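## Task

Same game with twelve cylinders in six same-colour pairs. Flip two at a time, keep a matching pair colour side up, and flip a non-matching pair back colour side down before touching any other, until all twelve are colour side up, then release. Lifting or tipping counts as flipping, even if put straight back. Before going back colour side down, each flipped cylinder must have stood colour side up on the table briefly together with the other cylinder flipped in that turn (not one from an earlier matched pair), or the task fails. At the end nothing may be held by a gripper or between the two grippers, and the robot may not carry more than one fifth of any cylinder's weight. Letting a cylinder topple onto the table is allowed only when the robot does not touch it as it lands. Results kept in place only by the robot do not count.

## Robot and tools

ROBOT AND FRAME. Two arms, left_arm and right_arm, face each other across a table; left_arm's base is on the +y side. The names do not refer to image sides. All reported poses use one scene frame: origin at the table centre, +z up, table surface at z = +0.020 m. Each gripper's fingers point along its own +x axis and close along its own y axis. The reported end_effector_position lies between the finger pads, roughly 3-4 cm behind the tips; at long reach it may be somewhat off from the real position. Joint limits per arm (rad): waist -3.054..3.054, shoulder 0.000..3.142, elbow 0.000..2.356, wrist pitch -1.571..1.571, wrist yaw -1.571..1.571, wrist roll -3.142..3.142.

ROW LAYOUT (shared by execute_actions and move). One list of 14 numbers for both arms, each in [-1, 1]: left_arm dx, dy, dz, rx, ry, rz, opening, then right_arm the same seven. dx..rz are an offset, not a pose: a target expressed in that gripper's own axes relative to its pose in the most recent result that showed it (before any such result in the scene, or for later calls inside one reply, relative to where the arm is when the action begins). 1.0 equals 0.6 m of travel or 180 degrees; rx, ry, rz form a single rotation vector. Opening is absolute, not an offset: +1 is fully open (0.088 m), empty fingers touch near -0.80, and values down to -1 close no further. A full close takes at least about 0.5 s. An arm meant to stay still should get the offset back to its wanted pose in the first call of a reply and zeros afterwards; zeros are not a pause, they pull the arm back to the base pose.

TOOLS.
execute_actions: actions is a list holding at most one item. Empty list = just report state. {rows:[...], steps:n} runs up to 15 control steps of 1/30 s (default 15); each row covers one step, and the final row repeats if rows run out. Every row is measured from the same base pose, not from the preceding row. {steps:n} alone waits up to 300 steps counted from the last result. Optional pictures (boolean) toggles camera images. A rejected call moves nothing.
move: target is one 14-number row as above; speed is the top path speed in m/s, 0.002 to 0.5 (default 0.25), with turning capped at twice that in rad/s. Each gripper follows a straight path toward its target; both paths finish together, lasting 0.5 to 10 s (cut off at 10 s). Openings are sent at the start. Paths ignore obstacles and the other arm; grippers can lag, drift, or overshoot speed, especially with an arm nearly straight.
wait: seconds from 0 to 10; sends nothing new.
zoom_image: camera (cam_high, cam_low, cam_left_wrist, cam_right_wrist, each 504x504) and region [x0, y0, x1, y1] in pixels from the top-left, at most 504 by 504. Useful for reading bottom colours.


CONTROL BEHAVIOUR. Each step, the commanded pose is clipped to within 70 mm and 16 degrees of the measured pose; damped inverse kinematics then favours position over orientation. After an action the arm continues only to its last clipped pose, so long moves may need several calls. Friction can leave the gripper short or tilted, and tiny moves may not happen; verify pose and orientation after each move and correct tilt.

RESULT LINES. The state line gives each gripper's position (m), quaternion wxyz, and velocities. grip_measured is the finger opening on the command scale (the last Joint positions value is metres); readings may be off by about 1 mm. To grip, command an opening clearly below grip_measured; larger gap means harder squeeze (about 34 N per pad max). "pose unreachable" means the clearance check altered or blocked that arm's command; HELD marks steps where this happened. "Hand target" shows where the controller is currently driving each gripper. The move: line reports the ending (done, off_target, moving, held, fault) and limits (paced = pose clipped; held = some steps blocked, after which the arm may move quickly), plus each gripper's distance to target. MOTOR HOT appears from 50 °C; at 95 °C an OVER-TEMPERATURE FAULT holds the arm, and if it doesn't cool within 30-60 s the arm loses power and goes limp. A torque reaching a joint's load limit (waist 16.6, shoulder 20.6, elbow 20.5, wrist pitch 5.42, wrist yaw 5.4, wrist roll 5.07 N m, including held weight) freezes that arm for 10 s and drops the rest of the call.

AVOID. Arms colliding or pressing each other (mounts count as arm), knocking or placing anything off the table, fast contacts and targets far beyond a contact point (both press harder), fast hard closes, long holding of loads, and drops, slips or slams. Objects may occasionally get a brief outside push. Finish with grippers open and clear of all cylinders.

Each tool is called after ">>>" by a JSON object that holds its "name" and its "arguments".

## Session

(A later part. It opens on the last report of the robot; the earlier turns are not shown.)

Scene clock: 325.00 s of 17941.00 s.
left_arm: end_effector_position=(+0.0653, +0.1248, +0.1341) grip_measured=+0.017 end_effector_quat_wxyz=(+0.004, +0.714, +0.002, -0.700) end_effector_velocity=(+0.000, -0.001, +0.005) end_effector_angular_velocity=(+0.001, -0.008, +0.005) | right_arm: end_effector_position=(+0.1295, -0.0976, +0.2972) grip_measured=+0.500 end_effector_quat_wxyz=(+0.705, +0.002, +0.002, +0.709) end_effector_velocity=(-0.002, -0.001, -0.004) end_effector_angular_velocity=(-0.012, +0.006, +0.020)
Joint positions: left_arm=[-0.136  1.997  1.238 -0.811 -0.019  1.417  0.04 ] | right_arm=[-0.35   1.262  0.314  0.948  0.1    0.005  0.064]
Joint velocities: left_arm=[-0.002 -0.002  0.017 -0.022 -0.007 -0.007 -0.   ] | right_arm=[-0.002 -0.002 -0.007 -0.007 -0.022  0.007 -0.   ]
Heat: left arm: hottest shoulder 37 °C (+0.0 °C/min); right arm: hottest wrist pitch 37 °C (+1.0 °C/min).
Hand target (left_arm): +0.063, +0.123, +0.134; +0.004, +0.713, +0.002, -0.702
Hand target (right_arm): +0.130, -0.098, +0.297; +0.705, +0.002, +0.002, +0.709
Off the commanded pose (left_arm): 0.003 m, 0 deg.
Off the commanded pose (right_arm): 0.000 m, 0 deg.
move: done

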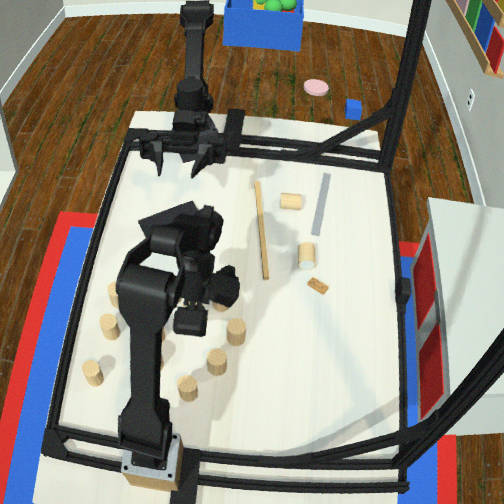

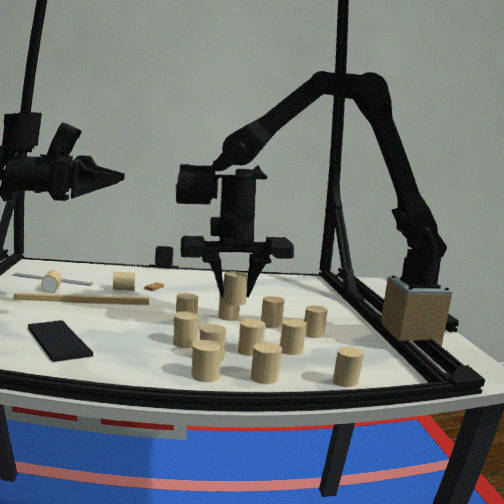

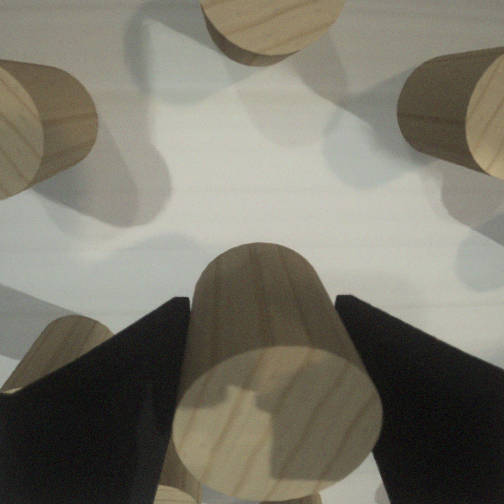

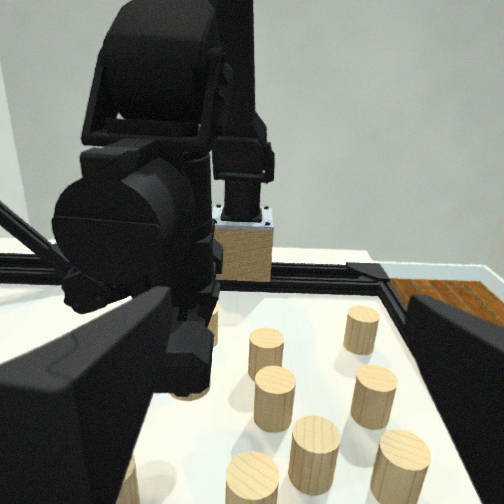

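>>> {"name": "move", "arguments": {"target": [0.104,0,0,0,0,0,-0.3, 0,0,0,0,0,0,0.5], "speed": 0.1}}

>>> {"name": "execute_actions", "arguments": {"actions": [{"rows":[[0,0,0,0,0,0,0.4,0,0,0,0,0,0,0.5]],"steps":11}], "pictures": false}}

>>> {"name": "move", "arguments": {"target": [-0.095,0,0,0,0,0,0.4, 0,0,0,0,0,0,0.5], "speed": 0.2}}

>>> {"name": "move", "arguments": {"target": [-0.008,-0.003,0.157,0,-0.005,0.003,0.4, 0,0,0,0,0,0,0.5], "speed": 0.25}}

Scene clock: 339.03 s of 17941.00 s.
left_arm: end_effector_position=(+0.0649, +0.1220, +0.0755) grip_measured=+0.009 end_effector_quat_wxyz=(+0.008, +0.713, -0.002, -0.701) end_effector_velocity=(+0.000, +0.001, +0.002) end_effector_angular_velocity=(+0.001, -0.007, +0.005) | right_arm: end_effector_position=(+0.1295, -0.0977, +0.2971) grip_measured=+0.500 end_effector_quat_wxyz=(+0.705, +0.002, +0.002, +0.709) end_effector_velocity=(-0.000, -0.001, -0.004) end_effector_angular_velocity=(-0.012, +0.006, +0.005)
Joint positions: left_arm=[-0.135  2.129  1.164 -0.594 -0.019  1.419  0.039] | right_arm=[-0.35   1.262  0.314  0.948  0.1    0.005  0.064]
Joint velocities: left_arm=[-0.002 -0.007 -0.002 -0.007 -0.007 -0.007 -0.   ] | right_arm=[-0.002 -0.002 -0.007 -0.007 -0.007  0.007 -0.   ]
Heat: left arm: hottest shoulder 37 °C (+1.0 °C/min); right arm: hottest wrist pitch 38 °C (+2.0 °C/min).
Hand target (left_arm): +0.067, +0.125, +0.072; +0.004, +0.714, +0.002, -0.700
Hand target (right_arm): +0.130, -0.098, +0.297; +0.705, +0.002, +0.002, +0.709
Off the commanded pose (left_arm): 0.005 m, 1 deg.
Off the commanded pose (right_arm): 0.000 m, 0 deg.
move: done

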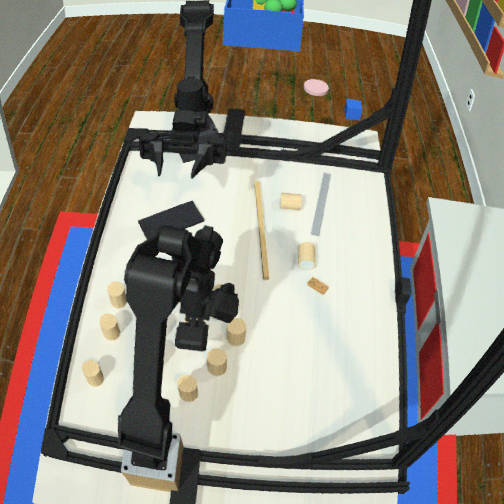

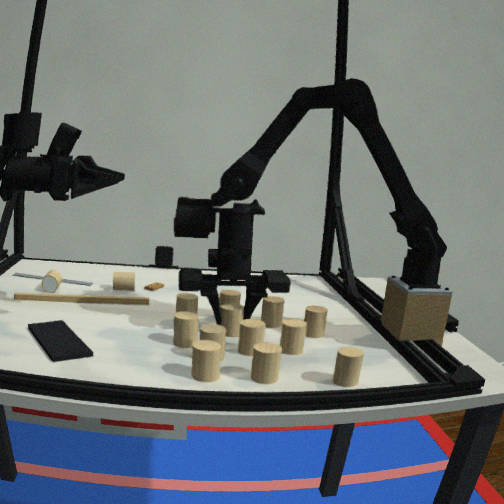

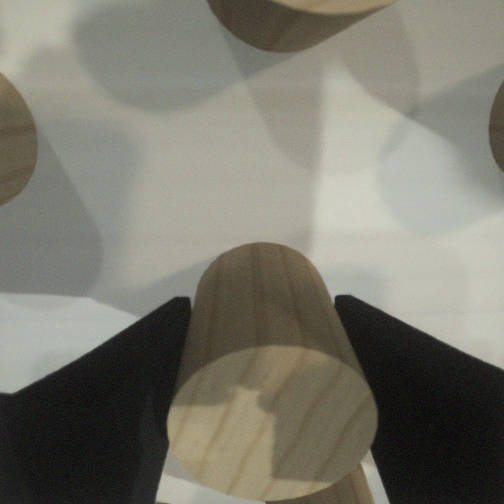

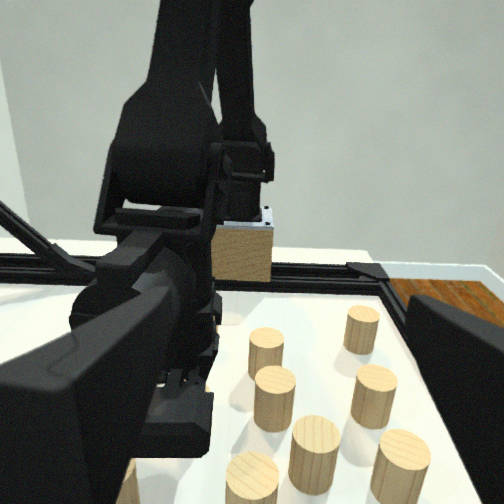

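Scene clock: 339.40 s of 17941.00 s.
left_arm: end_effector_position=(+0.0649, +0.1220, +0.0755) grip_measured=+0.384 end_effector_quat_wxyz=(+0.008, +0.713, -0.002, -0.701) end_effector_velocity=(+0.000, +0.000, +0.001) end_effector_angular_velocity=(+0.001, -0.007, +0.020) | right_arm: end_effector_position=(+0.1295, -0.0977, +0.2971) grip_measured=+0.500 end_effector_quat_wxyz=(+0.705, +0.002, +0.002, +0.709) end_effector_velocity=(+0.002, -0.001, -0.001) end_effector_angular_velocity=(+0.003, -0.036, -0.010)
Joint positions: left_arm=[-0.135  2.129  1.164 -0.594 -0.019  1.419  0.058] | right_arm=[-0.35   1.262  0.314  0.948  0.1    0.005  0.064]
Joint velocities: left_arm=[-0.002 -0.002  0.002 -0.007 -0.007 -0.022  0.008] | right_arm=[-0.002 -0.002 -0.007  0.007  0.007 -0.037 -0.   ]
Heat: left arm: hottest shoulder 37 °C (+1.0 °C/min); right arm: hottest wrist pitch 38 °C (+2.0 °C/min).
Hand target (left_arm): +0.065, +0.122, +0.075; +0.008, +0.713, -0.002, -0.701
Hand target (right_arm): +0.130, -0.098, +0.297; +0.705, +0.002, +0.002, +0.709
Off the commanded pose (left_arm): 0.000 m, 0 deg.
Off the commanded pose (right_arm): 0.000 m, 0 deg.
Steps of this call (steps 1 to 11: all 11 steps of this action). Readings (end_effector_position):
1: left_arm (+0.0649, +0.1220, +0.0755) | right_arm (+0.1295, -0.0977, +0.2971)
2: left_arm (+0.0649, +0.1220, +0.0755) | right_arm (+0.1295, -0.0977, +0.2971)
4: left_arm (+0.0649, +0.1219, +0.0755) | right_arm (+0.1295, -0.0977, +0.2971)
8: left_arm (+0.0649, +0.1220, +0.0755) | right_arm (+0.1295, -0.0977, +0.2971)
11: the state above

Scene clock: 340.47 s of 17941.00 s.
left_arm: end_effector_position=(+0.0656, +0.1267, +0.1266) grip_measured=+0.400 end_effector_quat_wxyz=(+0.002, +0.714, +0.004, -0.700) end_effector_velocity=(-0.002, +0.002, +0.002) end_effector_angular_velocity=(+0.013, +0.005, +0.020) | right_arm: end_effector_position=(+0.1295, -0.0977, +0.2971) grip_measured=+0.500 end_effector_quat_wxyz=(+0.705, +0.002, +0.002, +0.709) end_effector_velocity=(-0.000, -0.001, -0.002) end_effector_angular_velocity=(-0.007, -0.023, +0.005)
Joint positions: left_arm=[-0.135  2.01   1.224 -0.79  -0.019  1.418  0.059] | right_arm=[-0.35   1.262  0.314  0.948  0.1    0.005  0.064]
Joint velocities: left_arm=[-0.002 -0.002  0.007 -0.022  0.007 -0.022  0.   ] | right_arm=[-0.002 -0.002 -0.002 -0.007 -0.007 -0.022 -0.   ]
Heat: left arm: hottest shoulder 37 °C (+1.0 °C/min); right arm: hottest wrist pitch 38 °C (+2.0 °C/min).
Hand target (left_arm): +0.064, +0.123, +0.133; +0.008, +0.713, -0.002, -0.701
Hand target (right_arm): +0.130, -0.098, +0.297; +0.705, +0.002, +0.002, +0.709
Off the commanded pose (left_arm): 0.007 m, 1 deg.
Off the commanded pose (right_arm): 0.000 m, 0 deg.
move: done

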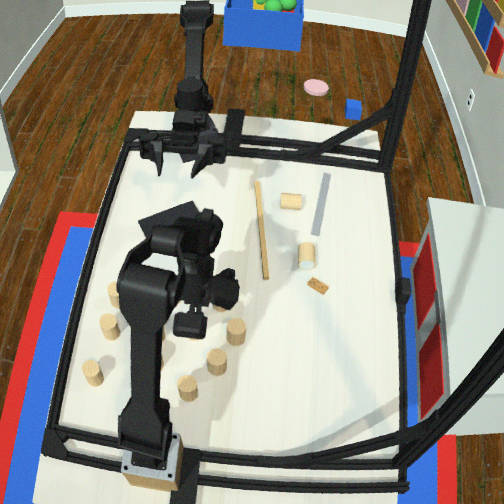

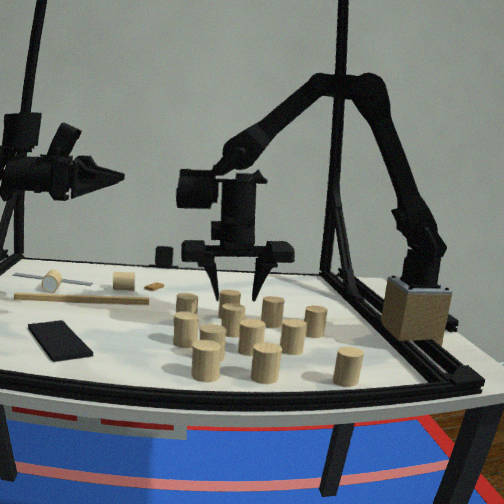

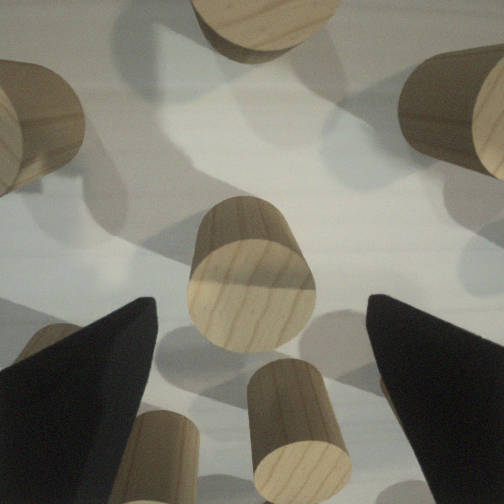

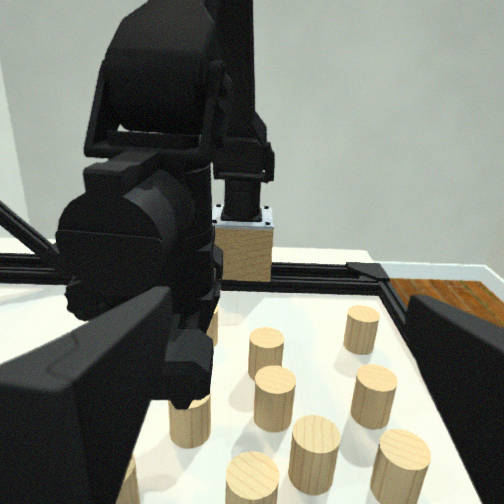

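Scene clock: 341.30 s of 17941.00 s.
left_arm: end_effector_position=(-0.0284, +0.1306, +0.1296) grip_measured=+0.400 end_effector_quat_wxyz=(+0.003, +0.708, -0.000, -0.706) end_effector_velocity=(+0.002, -0.002, +0.001) end_effector_angular_velocity=(-0.006, -0.021, +0.020) | right_arm: end_effector_position=(+0.1295, -0.0977, +0.2971) grip_measured=+0.500 end_effector_quat_wxyz=(+0.705, +0.002, +0.002, +0.709) end_effector_velocity=(+0.002, -0.001, -0.002) end_effector_angular_velocity=(-0.007, -0.023, -0.010)
Joint positions: left_arm=[-0.386  2.066  1.325 -0.825 -0.004  1.171  0.059] | right_arm=[-0.35   1.262  0.314  0.948  0.1    0.005  0.064]
Joint velocities: left_arm=[-0.002  0.002  0.007 -0.007 -0.022 -0.022 -0.   ] | right_arm=[-0.002 -0.002 -0.002 -0.007  0.007 -0.022  0.   ]
Heat: left arm: hottest shoulder 37 °C (+1.0 °C/min); right arm: hottest wrist pitch 38 °C (+2.0 °C/min).
Hand target (left_arm): -0.029, +0.128, +0.129; +0.005, +0.707, +0.001, -0.707
Hand target (right_arm): +0.130, -0.098, +0.297; +0.705, +0.002, +0.002, +0.709
Off the commanded pose (left_arm): 0.003 m, 0 deg.
Off the commanded pose (right_arm): 0.000 m, 0 deg.
move: done

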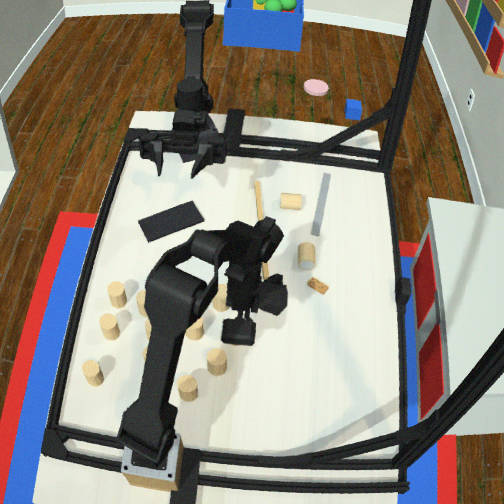

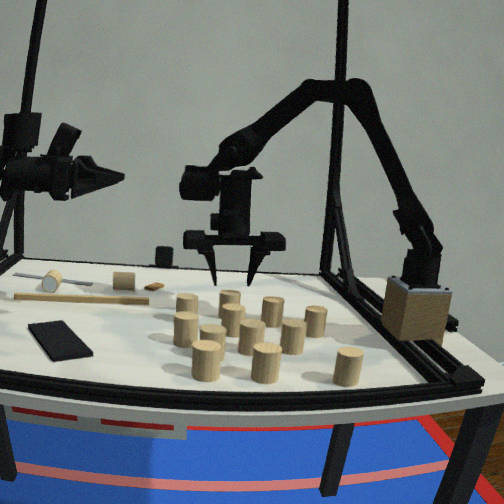

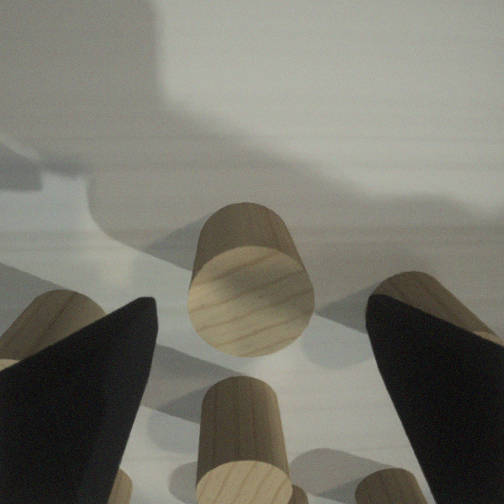

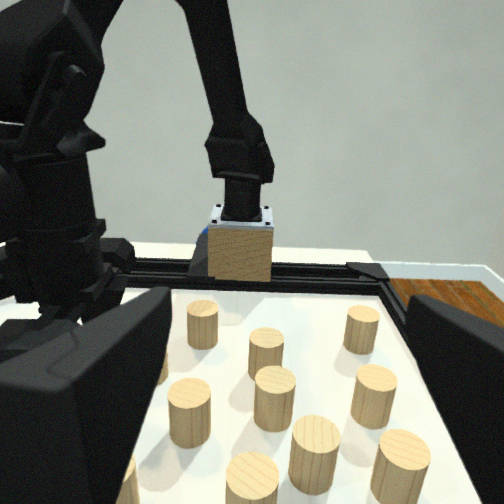

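>>> {"name": "move", "arguments": {"target": [0.0935,0.001,-0.004,0,0,0,0.4, 0,0,0,0,0,0,0.5], "speed": 0.12}}

>>> {"name": "execute_actions", "arguments": {"actions": [{"rows":[[0,0,0,0,0,0,-0.3,0,0,0,0,0,0,0.5]],"steps":11}], "pictures": false}}

>>> {"name": "move", "arguments": {"target": [-0.11,0,0,0,0,0,-0.3, 0,0,0,0,0,0,0.5], "speed": 0.2}}

>>> {"name": "move", "arguments": {"target": [-0.277,0.13,-0.252,0,0,0.504,-0.3, 0.06,0,0.003,0,0,0,0.5], "speed": 0.4}}

Scene clock: 348.87 s of 17941.00 s.
left_arm: end_effector_position=(-0.0276, +0.1280, +0.0769) grip_measured=+0.400 end_effector_quat_wxyz=(+0.006, +0.707, -0.003, -0.707) end_effector_velocity=(-0.000, -0.001, +0.000) end_effector_angular_velocity=(-0.010, -0.004, +0.005) | right_arm: end_effector_position=(+0.1295, -0.0977, +0.2971) grip_measured=+0.500 end_effector_quat_wxyz=(+0.705, +0.002, +0.002, +0.709) end_effector_velocity=(-0.000, -0.001, +0.003) end_effector_angular_velocity=(+0.012, -0.021, +0.005)
Joint positions: left_arm=[-0.382  2.178  1.258 -0.638 -0.004  1.176  0.059] | right_arm=[-0.35   1.262  0.314  0.948  0.1    0.005  0.064]
Joint velocities: left_arm=[-0.002 -0.002 -0.002  0.007 -0.007 -0.007 -0.   ] | right_arm=[-0.002 -0.007 -0.002  0.007 -0.007 -0.022 -0.   ]
Heat: left arm: hottest shoulder 37 °C (+1.0 °C/min); right arm: hottest wrist pitch 39 °C (+3.0 °C/min).
Hand target (left_arm): -0.026, +0.130, +0.073; +0.003, +0.708, +0.000, -0.706
Hand target (right_arm): +0.130, -0.098, +0.297; +0.705, +0.002, +0.002, +0.709
Off the commanded pose (left_arm): 0.004 m, 1 deg.
Off the commanded pose (right_arm): 0.000 m, 0 deg.
After step 90, 3.70 s passed at rest.
move: done

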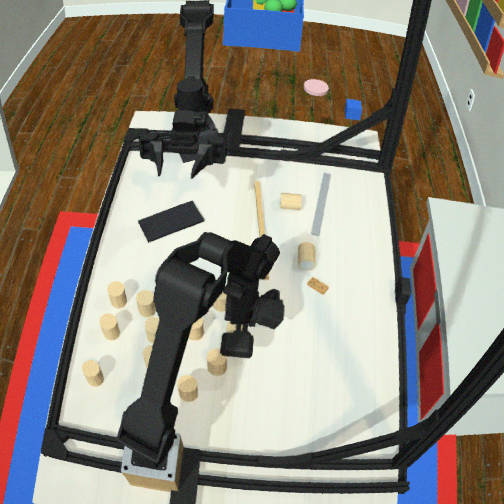

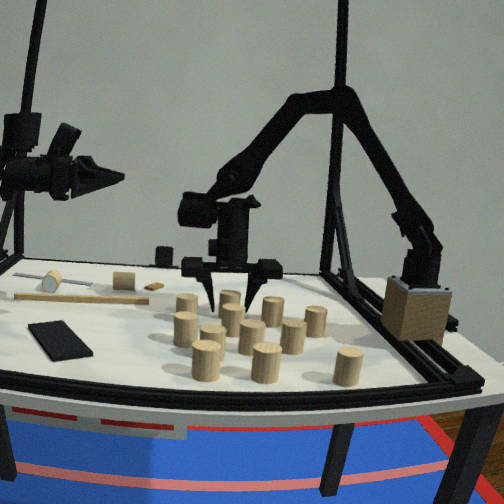

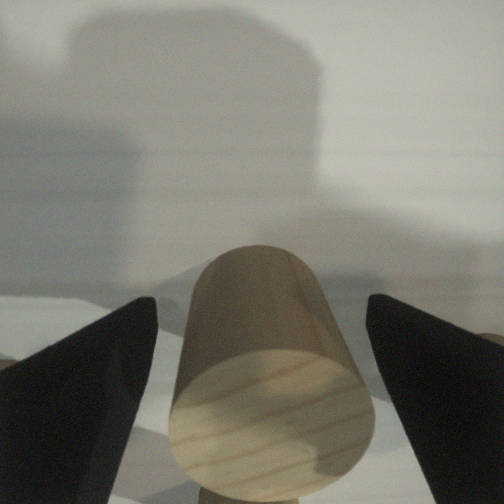

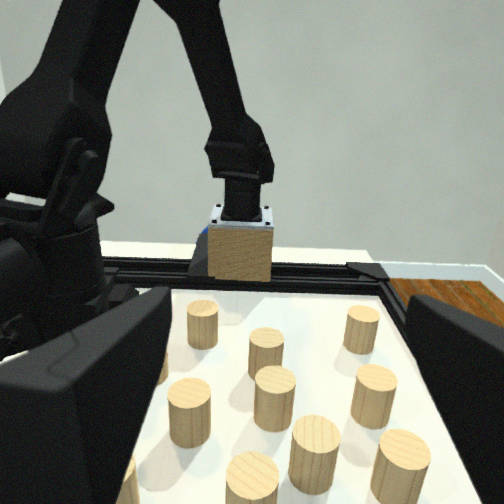

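Scene clock: 349.23 s of 17941.00 s.
left_arm: end_effector_position=(-0.0276, +0.1280, +0.0769) grip_measured=+0.013 end_effector_quat_wxyz=(+0.006, +0.707, -0.003, -0.708) end_effector_velocity=(-0.002, -0.000, +0.000) end_effector_angular_velocity=(-0.004, +0.010, +0.005) | right_arm: end_effector_position=(+0.1295, -0.0977, +0.2971) grip_measured=+0.500 end_effector_quat_wxyz=(+0.705, +0.002, +0.002, +0.709) end_effector_velocity=(-0.000, -0.001, -0.002) end_effector_angular_velocity=(-0.007, -0.008, +0.005)
Joint positions: left_arm=[-0.382  2.178  1.258 -0.638 -0.004  1.176  0.04 ] | right_arm=[-0.35   1.262  0.314  0.948  0.1    0.005  0.064]
Joint velocities: left_arm=[-0.002 -0.002 -0.002  0.007  0.007 -0.007 -0.   ] | right_arm=[-0.002 -0.002 -0.002 -0.007 -0.007 -0.007  0.   ]
Heat: left arm: hottest shoulder 37 °C (+1.0 °C/min); right arm: hottest wrist pitch 39 °C (+3.0 °C/min).
Hand target (left_arm): -0.028, +0.128, +0.077; +0.006, +0.707, -0.003, -0.708
Hand target (right_arm): +0.130, -0.098, +0.297; +0.705, +0.002, +0.002, +0.709
Off the commanded pose (left_arm): 0.000 m, 0 deg.
Off the commanded pose (right_arm): 0.000 m, 0 deg.
Steps of this call (steps 1 to 11: all 11 steps of this action). Readings (end_effector_position):
1: left_arm (-0.0276, +0.1280, +0.0769) | right_arm (+0.1295, -0.0977, +0.2971)
2: left_arm (-0.0276, +0.1280, +0.0769) | right_arm (+0.1295, -0.0977, +0.2971)
4: left_arm (-0.0276, +0.1280, +0.0769) | right_arm (+0.1295, -0.0977, +0.2971)
8: left_arm (-0.0276, +0.1280, +0.0769) | right_arm (+0.1295, -0.0977, +0.2971)
11: the state above

Scene clock: 350.33 s of 17941.00 s.
left_arm: end_effector_position=(-0.0258, +0.1324, +0.1366) grip_measured=+0.012 end_effector_quat_wxyz=(-0.000, +0.709, +0.003, -0.705) end_effector_velocity=(+0.003, +0.003, +0.001) end_effector_angular_velocity=(+0.013, -0.013, -0.005) | right_arm: end_effector_position=(+0.1295, -0.0977, +0.2971) grip_measured=+0.500 end_effector_quat_wxyz=(+0.705, +0.002, +0.002, +0.709) end_effector_velocity=(-0.002, -0.001, -0.007) end_effector_angular_velocity=(-0.027, -0.010, +0.020)
Joint positions: left_arm=[-0.382  2.052  1.334 -0.859 -0.004  1.176  0.04 ] | right_arm=[-0.35   1.262  0.314  0.948  0.1    0.005  0.064]
Joint velocities: left_arm=[ 0.002 -0.002  0.002 -0.022 -0.007  0.007  0.   ] | right_arm=[-0.002 -0.002 -0.007 -0.022 -0.022 -0.007 -0.   ]
Heat: left arm: hottest shoulder 37 °C (+1.0 °C/min); right arm: hottest wrist pitch 39 °C (+3.0 °C/min).
Hand target (left_arm): -0.028, +0.129, +0.143; +0.006, +0.707, -0.003, -0.708
Hand target (right_arm): +0.130, -0.098, +0.297; +0.705, +0.002, +0.002, +0.709
Off the commanded pose (left_arm): 0.007 m, 1 deg.
Off the commanded pose (right_arm): 0.000 m, 0 deg.
move: done

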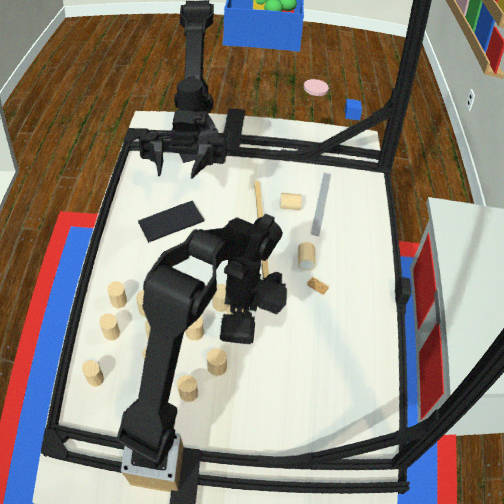

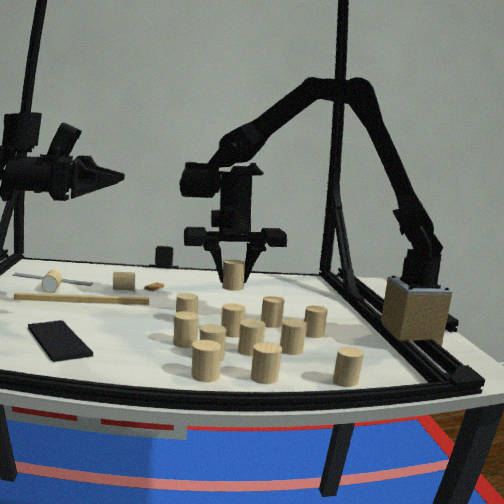

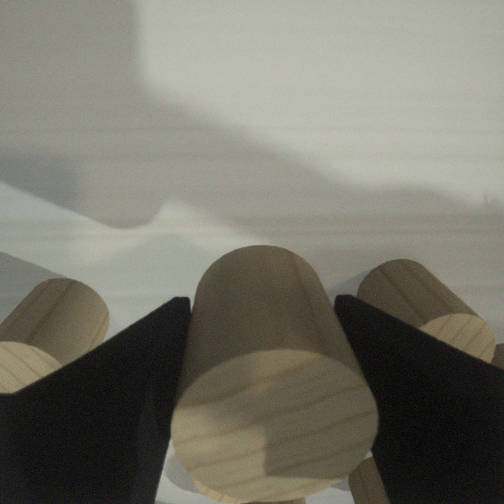

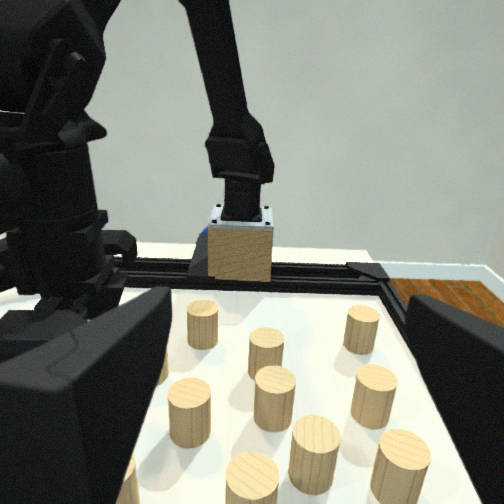

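Scene clock: 352.90 s of 17941.00 s.
left_arm: end_effector_position=(+0.1240, +0.0527, +0.3082) grip_measured=+0.011 end_effector_quat_wxyz=(+0.501, +0.499, -0.506, -0.493) end_effector_velocity=(+0.000, -0.000, +0.001) end_effector_angular_velocity=(-0.012, +0.022, +0.005) | right_arm: end_effector_position=(+0.1294, -0.0648, +0.2971) grip_measured=+0.500 end_effector_quat_wxyz=(+0.705, -0.000, +0.003, +0.709) end_effector_velocity=(-0.000, -0.001, -0.002) end_effector_angular_velocity=(-0.007, -0.008, +0.005)
Joint positions: left_arm=[0.051 1.646 0.52  1.141 0.042 1.581 0.04 ] | right_arm=[-0.364  1.42   0.426  0.989  0.088  0.005  0.064]
Joint velocities: left_arm=[-0.002  0.007 -0.002  0.022 -0.007 -0.022 -0.   ] | right_arm=[-0.002 -0.002 -0.002 -0.007 -0.007 -0.007 -0.   ]
Heat: left arm: hottest shoulder 37 °C (+1.0 °C/min); right arm: hottest wrist pitch 39 °C (+2.0 °C/min).
Hand target (left_arm): +0.125, +0.054, +0.305; +0.500, +0.500, -0.505, -0.495
Hand target (right_arm): +0.130, -0.062, +0.299; +0.705, +0.002, +0.002, +0.709
Off the commanded pose (left_arm): 0.005 m, 1 deg.
Off the commanded pose (right_arm): 0.004 m, 0 deg.
move: done

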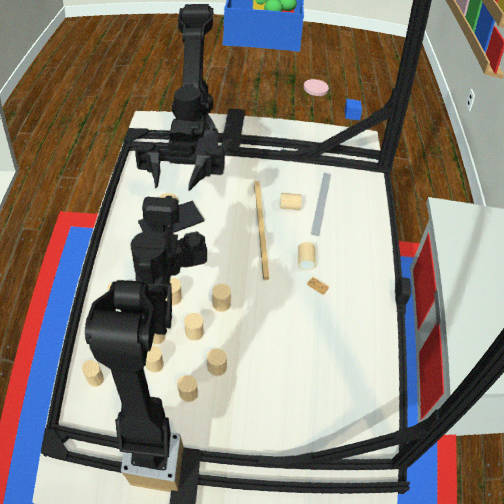

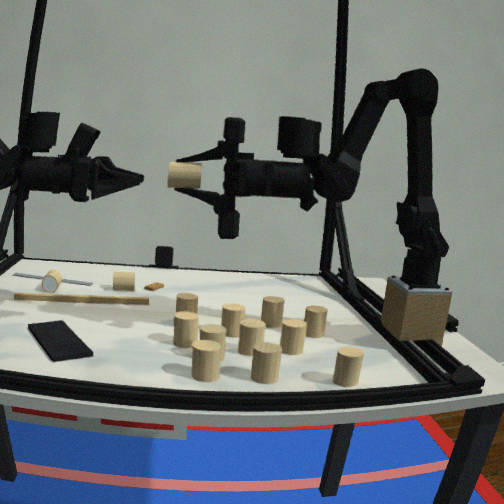

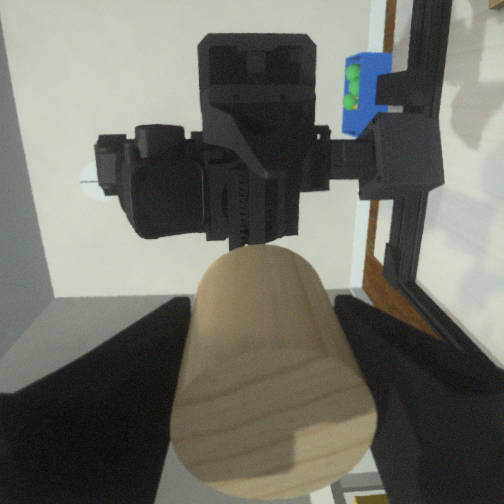

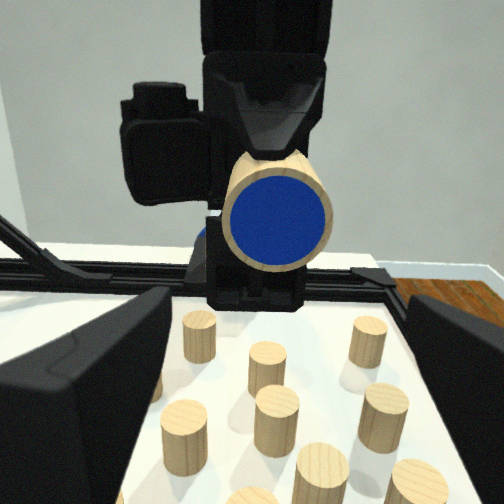

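>>> {"name": "move", "arguments": {"target": [0.1375,-0.005,0.002,0,0,-0.002,-0.3, 0,0,0,0,0,0,0.5], "speed": 0.15}}

>>> {"name": "execute_actions", "arguments": {"actions": [{"rows":[[0,0,0,0,0,0,-0.3,0,0,0,0,0,0,-0.3]],"steps":11}], "pictures": false}}

>>> {"name": "move", "arguments": {"target": [-0.06,0,0,0,0,0,0.5, -0.06,0,0,0,0,0,-0.3], "speed": 0.1}}

>>> {"name": "move", "arguments": {"target": [-0.061,-0.283,0.187,0,0,-0.497,0.4, -0.335,-0.25,-0.297,0,0.5,0,-0.3], "speed": 0.4}}

Scene clock: 365.30 s of 17941.00 s.
left_arm: end_effector_position=(+0.1239, -0.0266, +0.3036) grip_measured=+0.009 end_effector_quat_wxyz=(+0.498, +0.502, -0.503, -0.497) end_effector_velocity=(-0.000, -0.002, +0.003) end_effector_angular_velocity=(-0.012, +0.007, +0.005) | right_arm: end_effector_position=(+0.1294, -0.0644, +0.2972) grip_measured=+0.500 end_effector_quat_wxyz=(+0.705, -0.000, +0.003, +0.709) end_effector_velocity=(+0.002, -0.002, -0.002) end_effector_angular_velocity=(-0.007, -0.008, +0.000)
Joint positions: left_arm=[0.041 1.901 0.846 1.057 0.032 1.581 0.039] | right_arm=[-0.364  1.421  0.428  0.989  0.087  0.005  0.064]
Joint velocities: left_arm=[-0.002  0.002  0.007  0.007 -0.007 -0.007 -0.   ] | right_arm=[-0.007 -0.007 -0.007 -0.007 -0.007 -0.007 -0.   ]
Heat: left arm: hottest shoulder 36 °C (-1.0 °C/min); right arm: hottest wrist pitch 40 °C (+4.1 °C/min).
Hand target (left_arm): +0.123, -0.030, +0.306; +0.500, +0.500, -0.505, -0.495
Hand target (right_arm): +0.129, -0.065, +0.297; +0.705, -0.000, +0.003, +0.709
Off the commanded pose (left_arm): 0.004 m, 0 deg.
Off the commanded pose (right_arm): 0.000 m, 0 deg.
move: done

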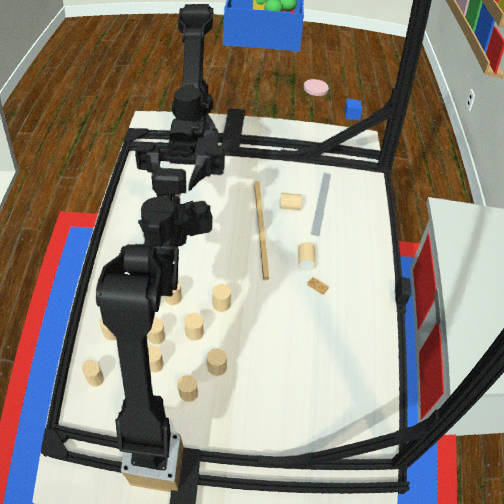

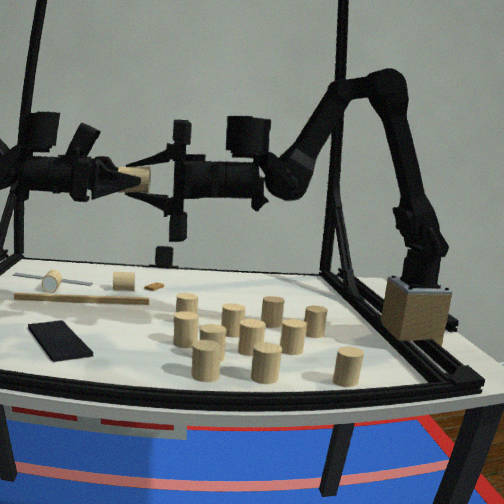

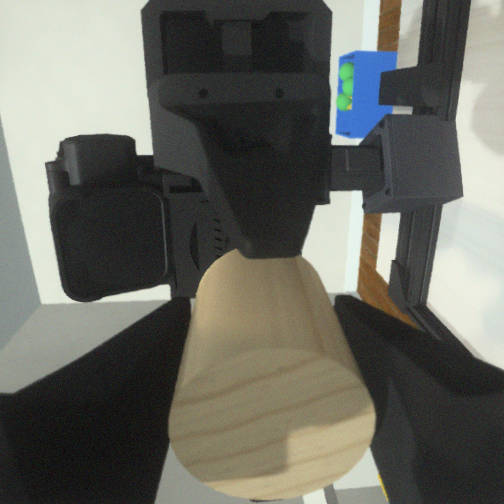

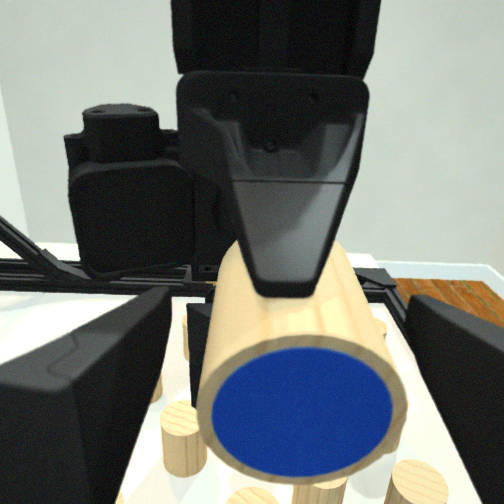

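Scene clock: 365.67 s of 17941.00 s.
left_arm: end_effector_position=(+0.1244, -0.0267, +0.3036) grip_measured=+0.010 end_effector_quat_wxyz=(+0.499, +0.503, -0.503, -0.496) end_effector_velocity=(-0.000, +0.001, -0.001) end_effector_angular_velocity=(+0.007, +0.008, +0.015) | right_arm: end_effector_position=(+0.1290, -0.0644, +0.2972) grip_measured=+0.000 end_effector_quat_wxyz=(+0.705, -0.000, +0.003, +0.710) end_effector_velocity=(+0.002, -0.001, -0.004) end_effector_angular_velocity=(-0.012, -0.009, -0.010)
Joint positions: left_arm=[0.042 1.901 0.846 1.057 0.031 1.581 0.039] | right_arm=[-0.363  1.421  0.428  0.989  0.087  0.005  0.039]
Joint velocities: left_arm=[-0.007 -0.002 -0.002 -0.007 -0.022 -0.007 -0.   ] | right_arm=[-0.002 -0.002 -0.007 -0.007  0.007 -0.007  0.   ]
Heat: left arm: hottest shoulder 36 °C (-1.0 °C/min); right arm: hottest wrist pitch 40 °C (+4.0 °C/min).
Hand target (left_arm): +0.124, -0.027, +0.304; +0.498, +0.502, -0.503, -0.497
Hand target (right_arm): +0.129, -0.064, +0.297; +0.705, -0.000, +0.003, +0.709
Off the commanded pose (left_arm): 0.001 m, 0 deg.
Off the commanded pose (right_arm): 0.000 m, 0 deg.
Steps of this call (steps 1 to 11: all 11 steps of this action). Readings (end_effector_position):
1: left_arm (+0.1239, -0.0267, +0.3036) | right_arm (+0.1294, -0.0644, +0.2972)
2: left_arm (+0.1239, -0.0267, +0.3036) | right_arm (+0.1294, -0.0644, +0.2972)
4: left_arm (+0.1239, -0.0267, +0.3036) | right_arm (+0.1294, -0.0644, +0.2972)
8: left_arm (+0.1244, -0.0267, +0.3036) | right_arm (+0.1290, -0.0644, +0.2972)
11: the state above

Scene clock: 366.73 s of 17941.00 s.
left_arm: end_effector_position=(+0.1233, +0.0067, +0.3007) grip_measured=+0.500 end_effector_quat_wxyz=(+0.496, +0.504, -0.501, -0.498) end_effector_velocity=(-0.000, +0.002, +0.002) end_effector_angular_velocity=(-0.007, +0.022, +0.005) | right_arm: end_effector_position=(+0.1292, -0.0977, +0.2969) grip_measured=-0.001 end_effector_quat_wxyz=(+0.704, -0.001, +0.004, +0.710) end_effector_velocity=(-0.000, -0.002, -0.004) end_effector_angular_velocity=(-0.017, -0.009, +0.005)
Joint positions: left_arm=[0.042 1.806 0.702 1.098 0.031 1.581 0.063] | right_arm=[-0.349  1.255  0.318  0.93   0.099  0.005  0.039]
Joint velocities: left_arm=[-0.002 -0.007 -0.007  0.007 -0.007 -0.022 -0.   ] | right_arm=[-0.002 -0.012 -0.007 -0.022 -0.007 -0.007  0.   ]
Heat: left arm: hottest shoulder 36 °C (-1.0 °C/min); right arm: hottest wrist pitch 40 °C (+4.0 °C/min).
Hand target (left_arm): +0.124, +0.009, +0.304; +0.498, +0.503, -0.503, -0.496
Hand target (right_arm): +0.129, -0.100, +0.297; +0.705, +0.000, +0.003, +0.710
Off the commanded pose (left_arm): 0.004 m, 0 deg.
Off the commanded pose (right_arm): 0.003 m, 0 deg.
move: done

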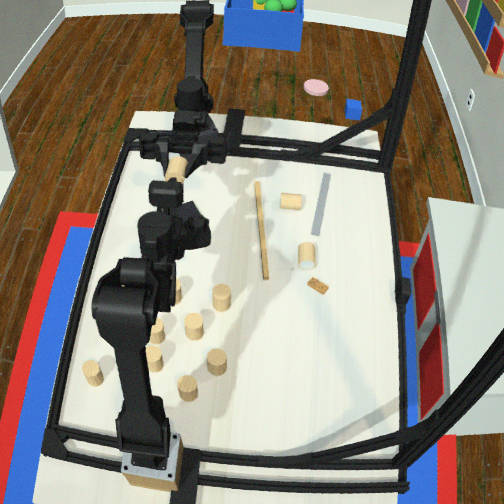

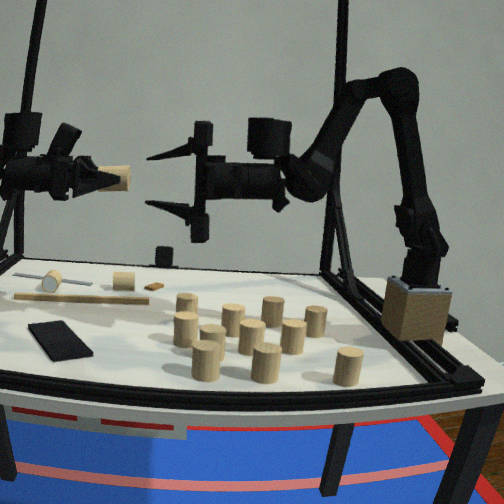

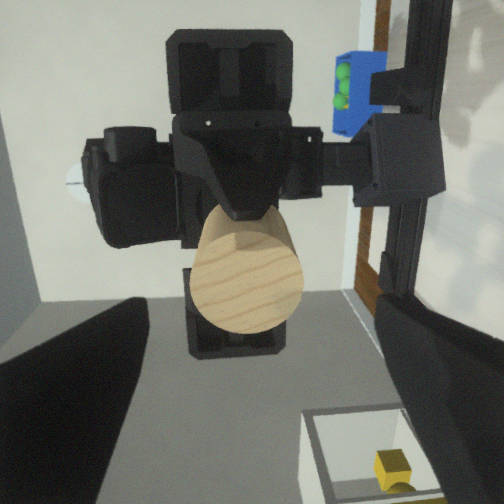

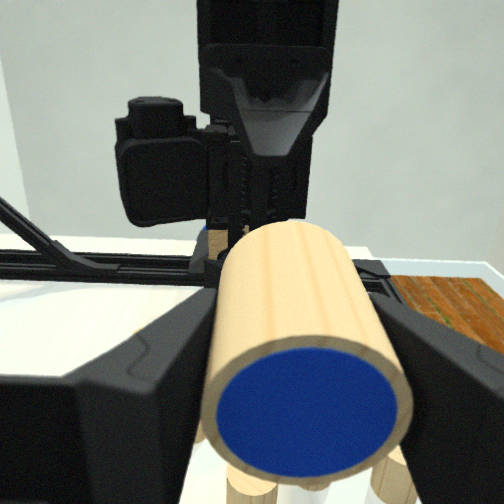

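Scene clock: 369.33 s of 17941.00 s.
left_arm: end_effector_position=(+0.0140, +0.0460, +0.1304) grip_measured=+0.400 end_effector_quat_wxyz=(+0.004, +0.711, -0.000, -0.703) end_effector_velocity=(+0.004, +0.006, -0.004) end_effector_angular_velocity=(+0.026, -0.029, -0.010) | right_arm: end_effector_position=(+0.2780, -0.3009, +0.1200) grip_measured=-0.001 end_effector_quat_wxyz=(+0.500, -0.500, +0.502, +0.498) end_effector_velocity=(-0.003, -0.005, -0.001) end_effector_angular_velocity=(-0.025, +0.012, +0.020)
Joint positions: left_arm=[-0.224  2.305  1.724 -0.987 -0.011  1.333  0.059] | right_arm=[-1.171  1.412  0.62  -0.782  0.002 -0.71   0.039]
Joint velocities: left_arm=[-0.002  0.007 -0.002 -0.022 -0.022  0.007  0.   ] | right_arm=[-0.002  0.002 -0.002 -0.022  0.007 -0.022 -0.   ]
Heat: left arm: hottest shoulder 36 °C (-2.0 °C/min); right arm: hottest wrist pitch 39 °C (+3.0 °C/min).
Hand target (left_arm): +0.012, +0.044, +0.129; +0.003, +0.710, +0.001, -0.705
Hand target (right_arm): +0.281, -0.300, +0.121; +0.500, -0.501, +0.502, +0.497
Off the commanded pose (left_arm): 0.002 m, 0 deg.
Off the commanded pose (right_arm): 0.003 m, 1 deg.
move: done

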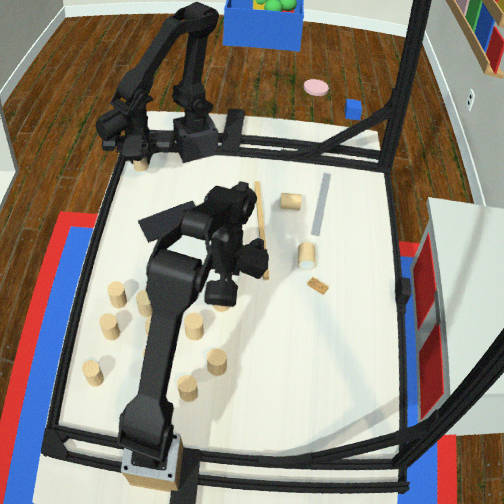

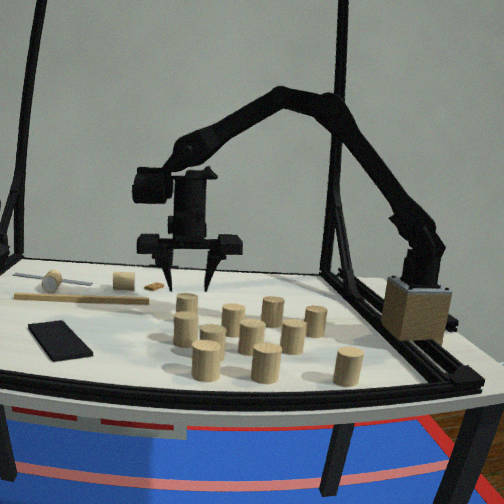

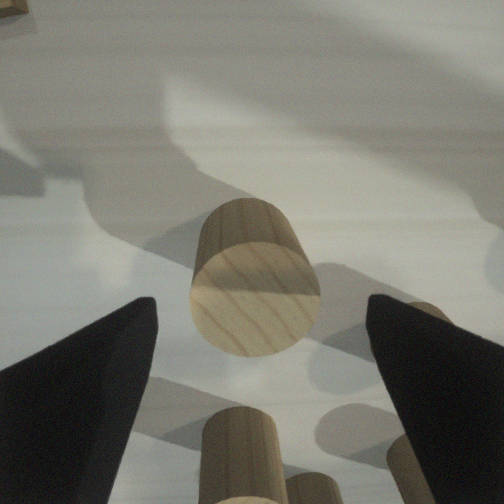

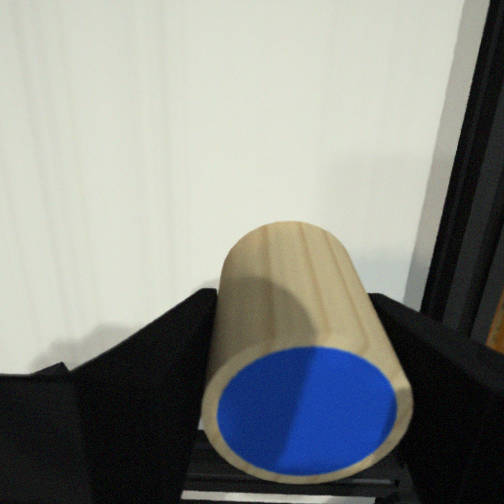

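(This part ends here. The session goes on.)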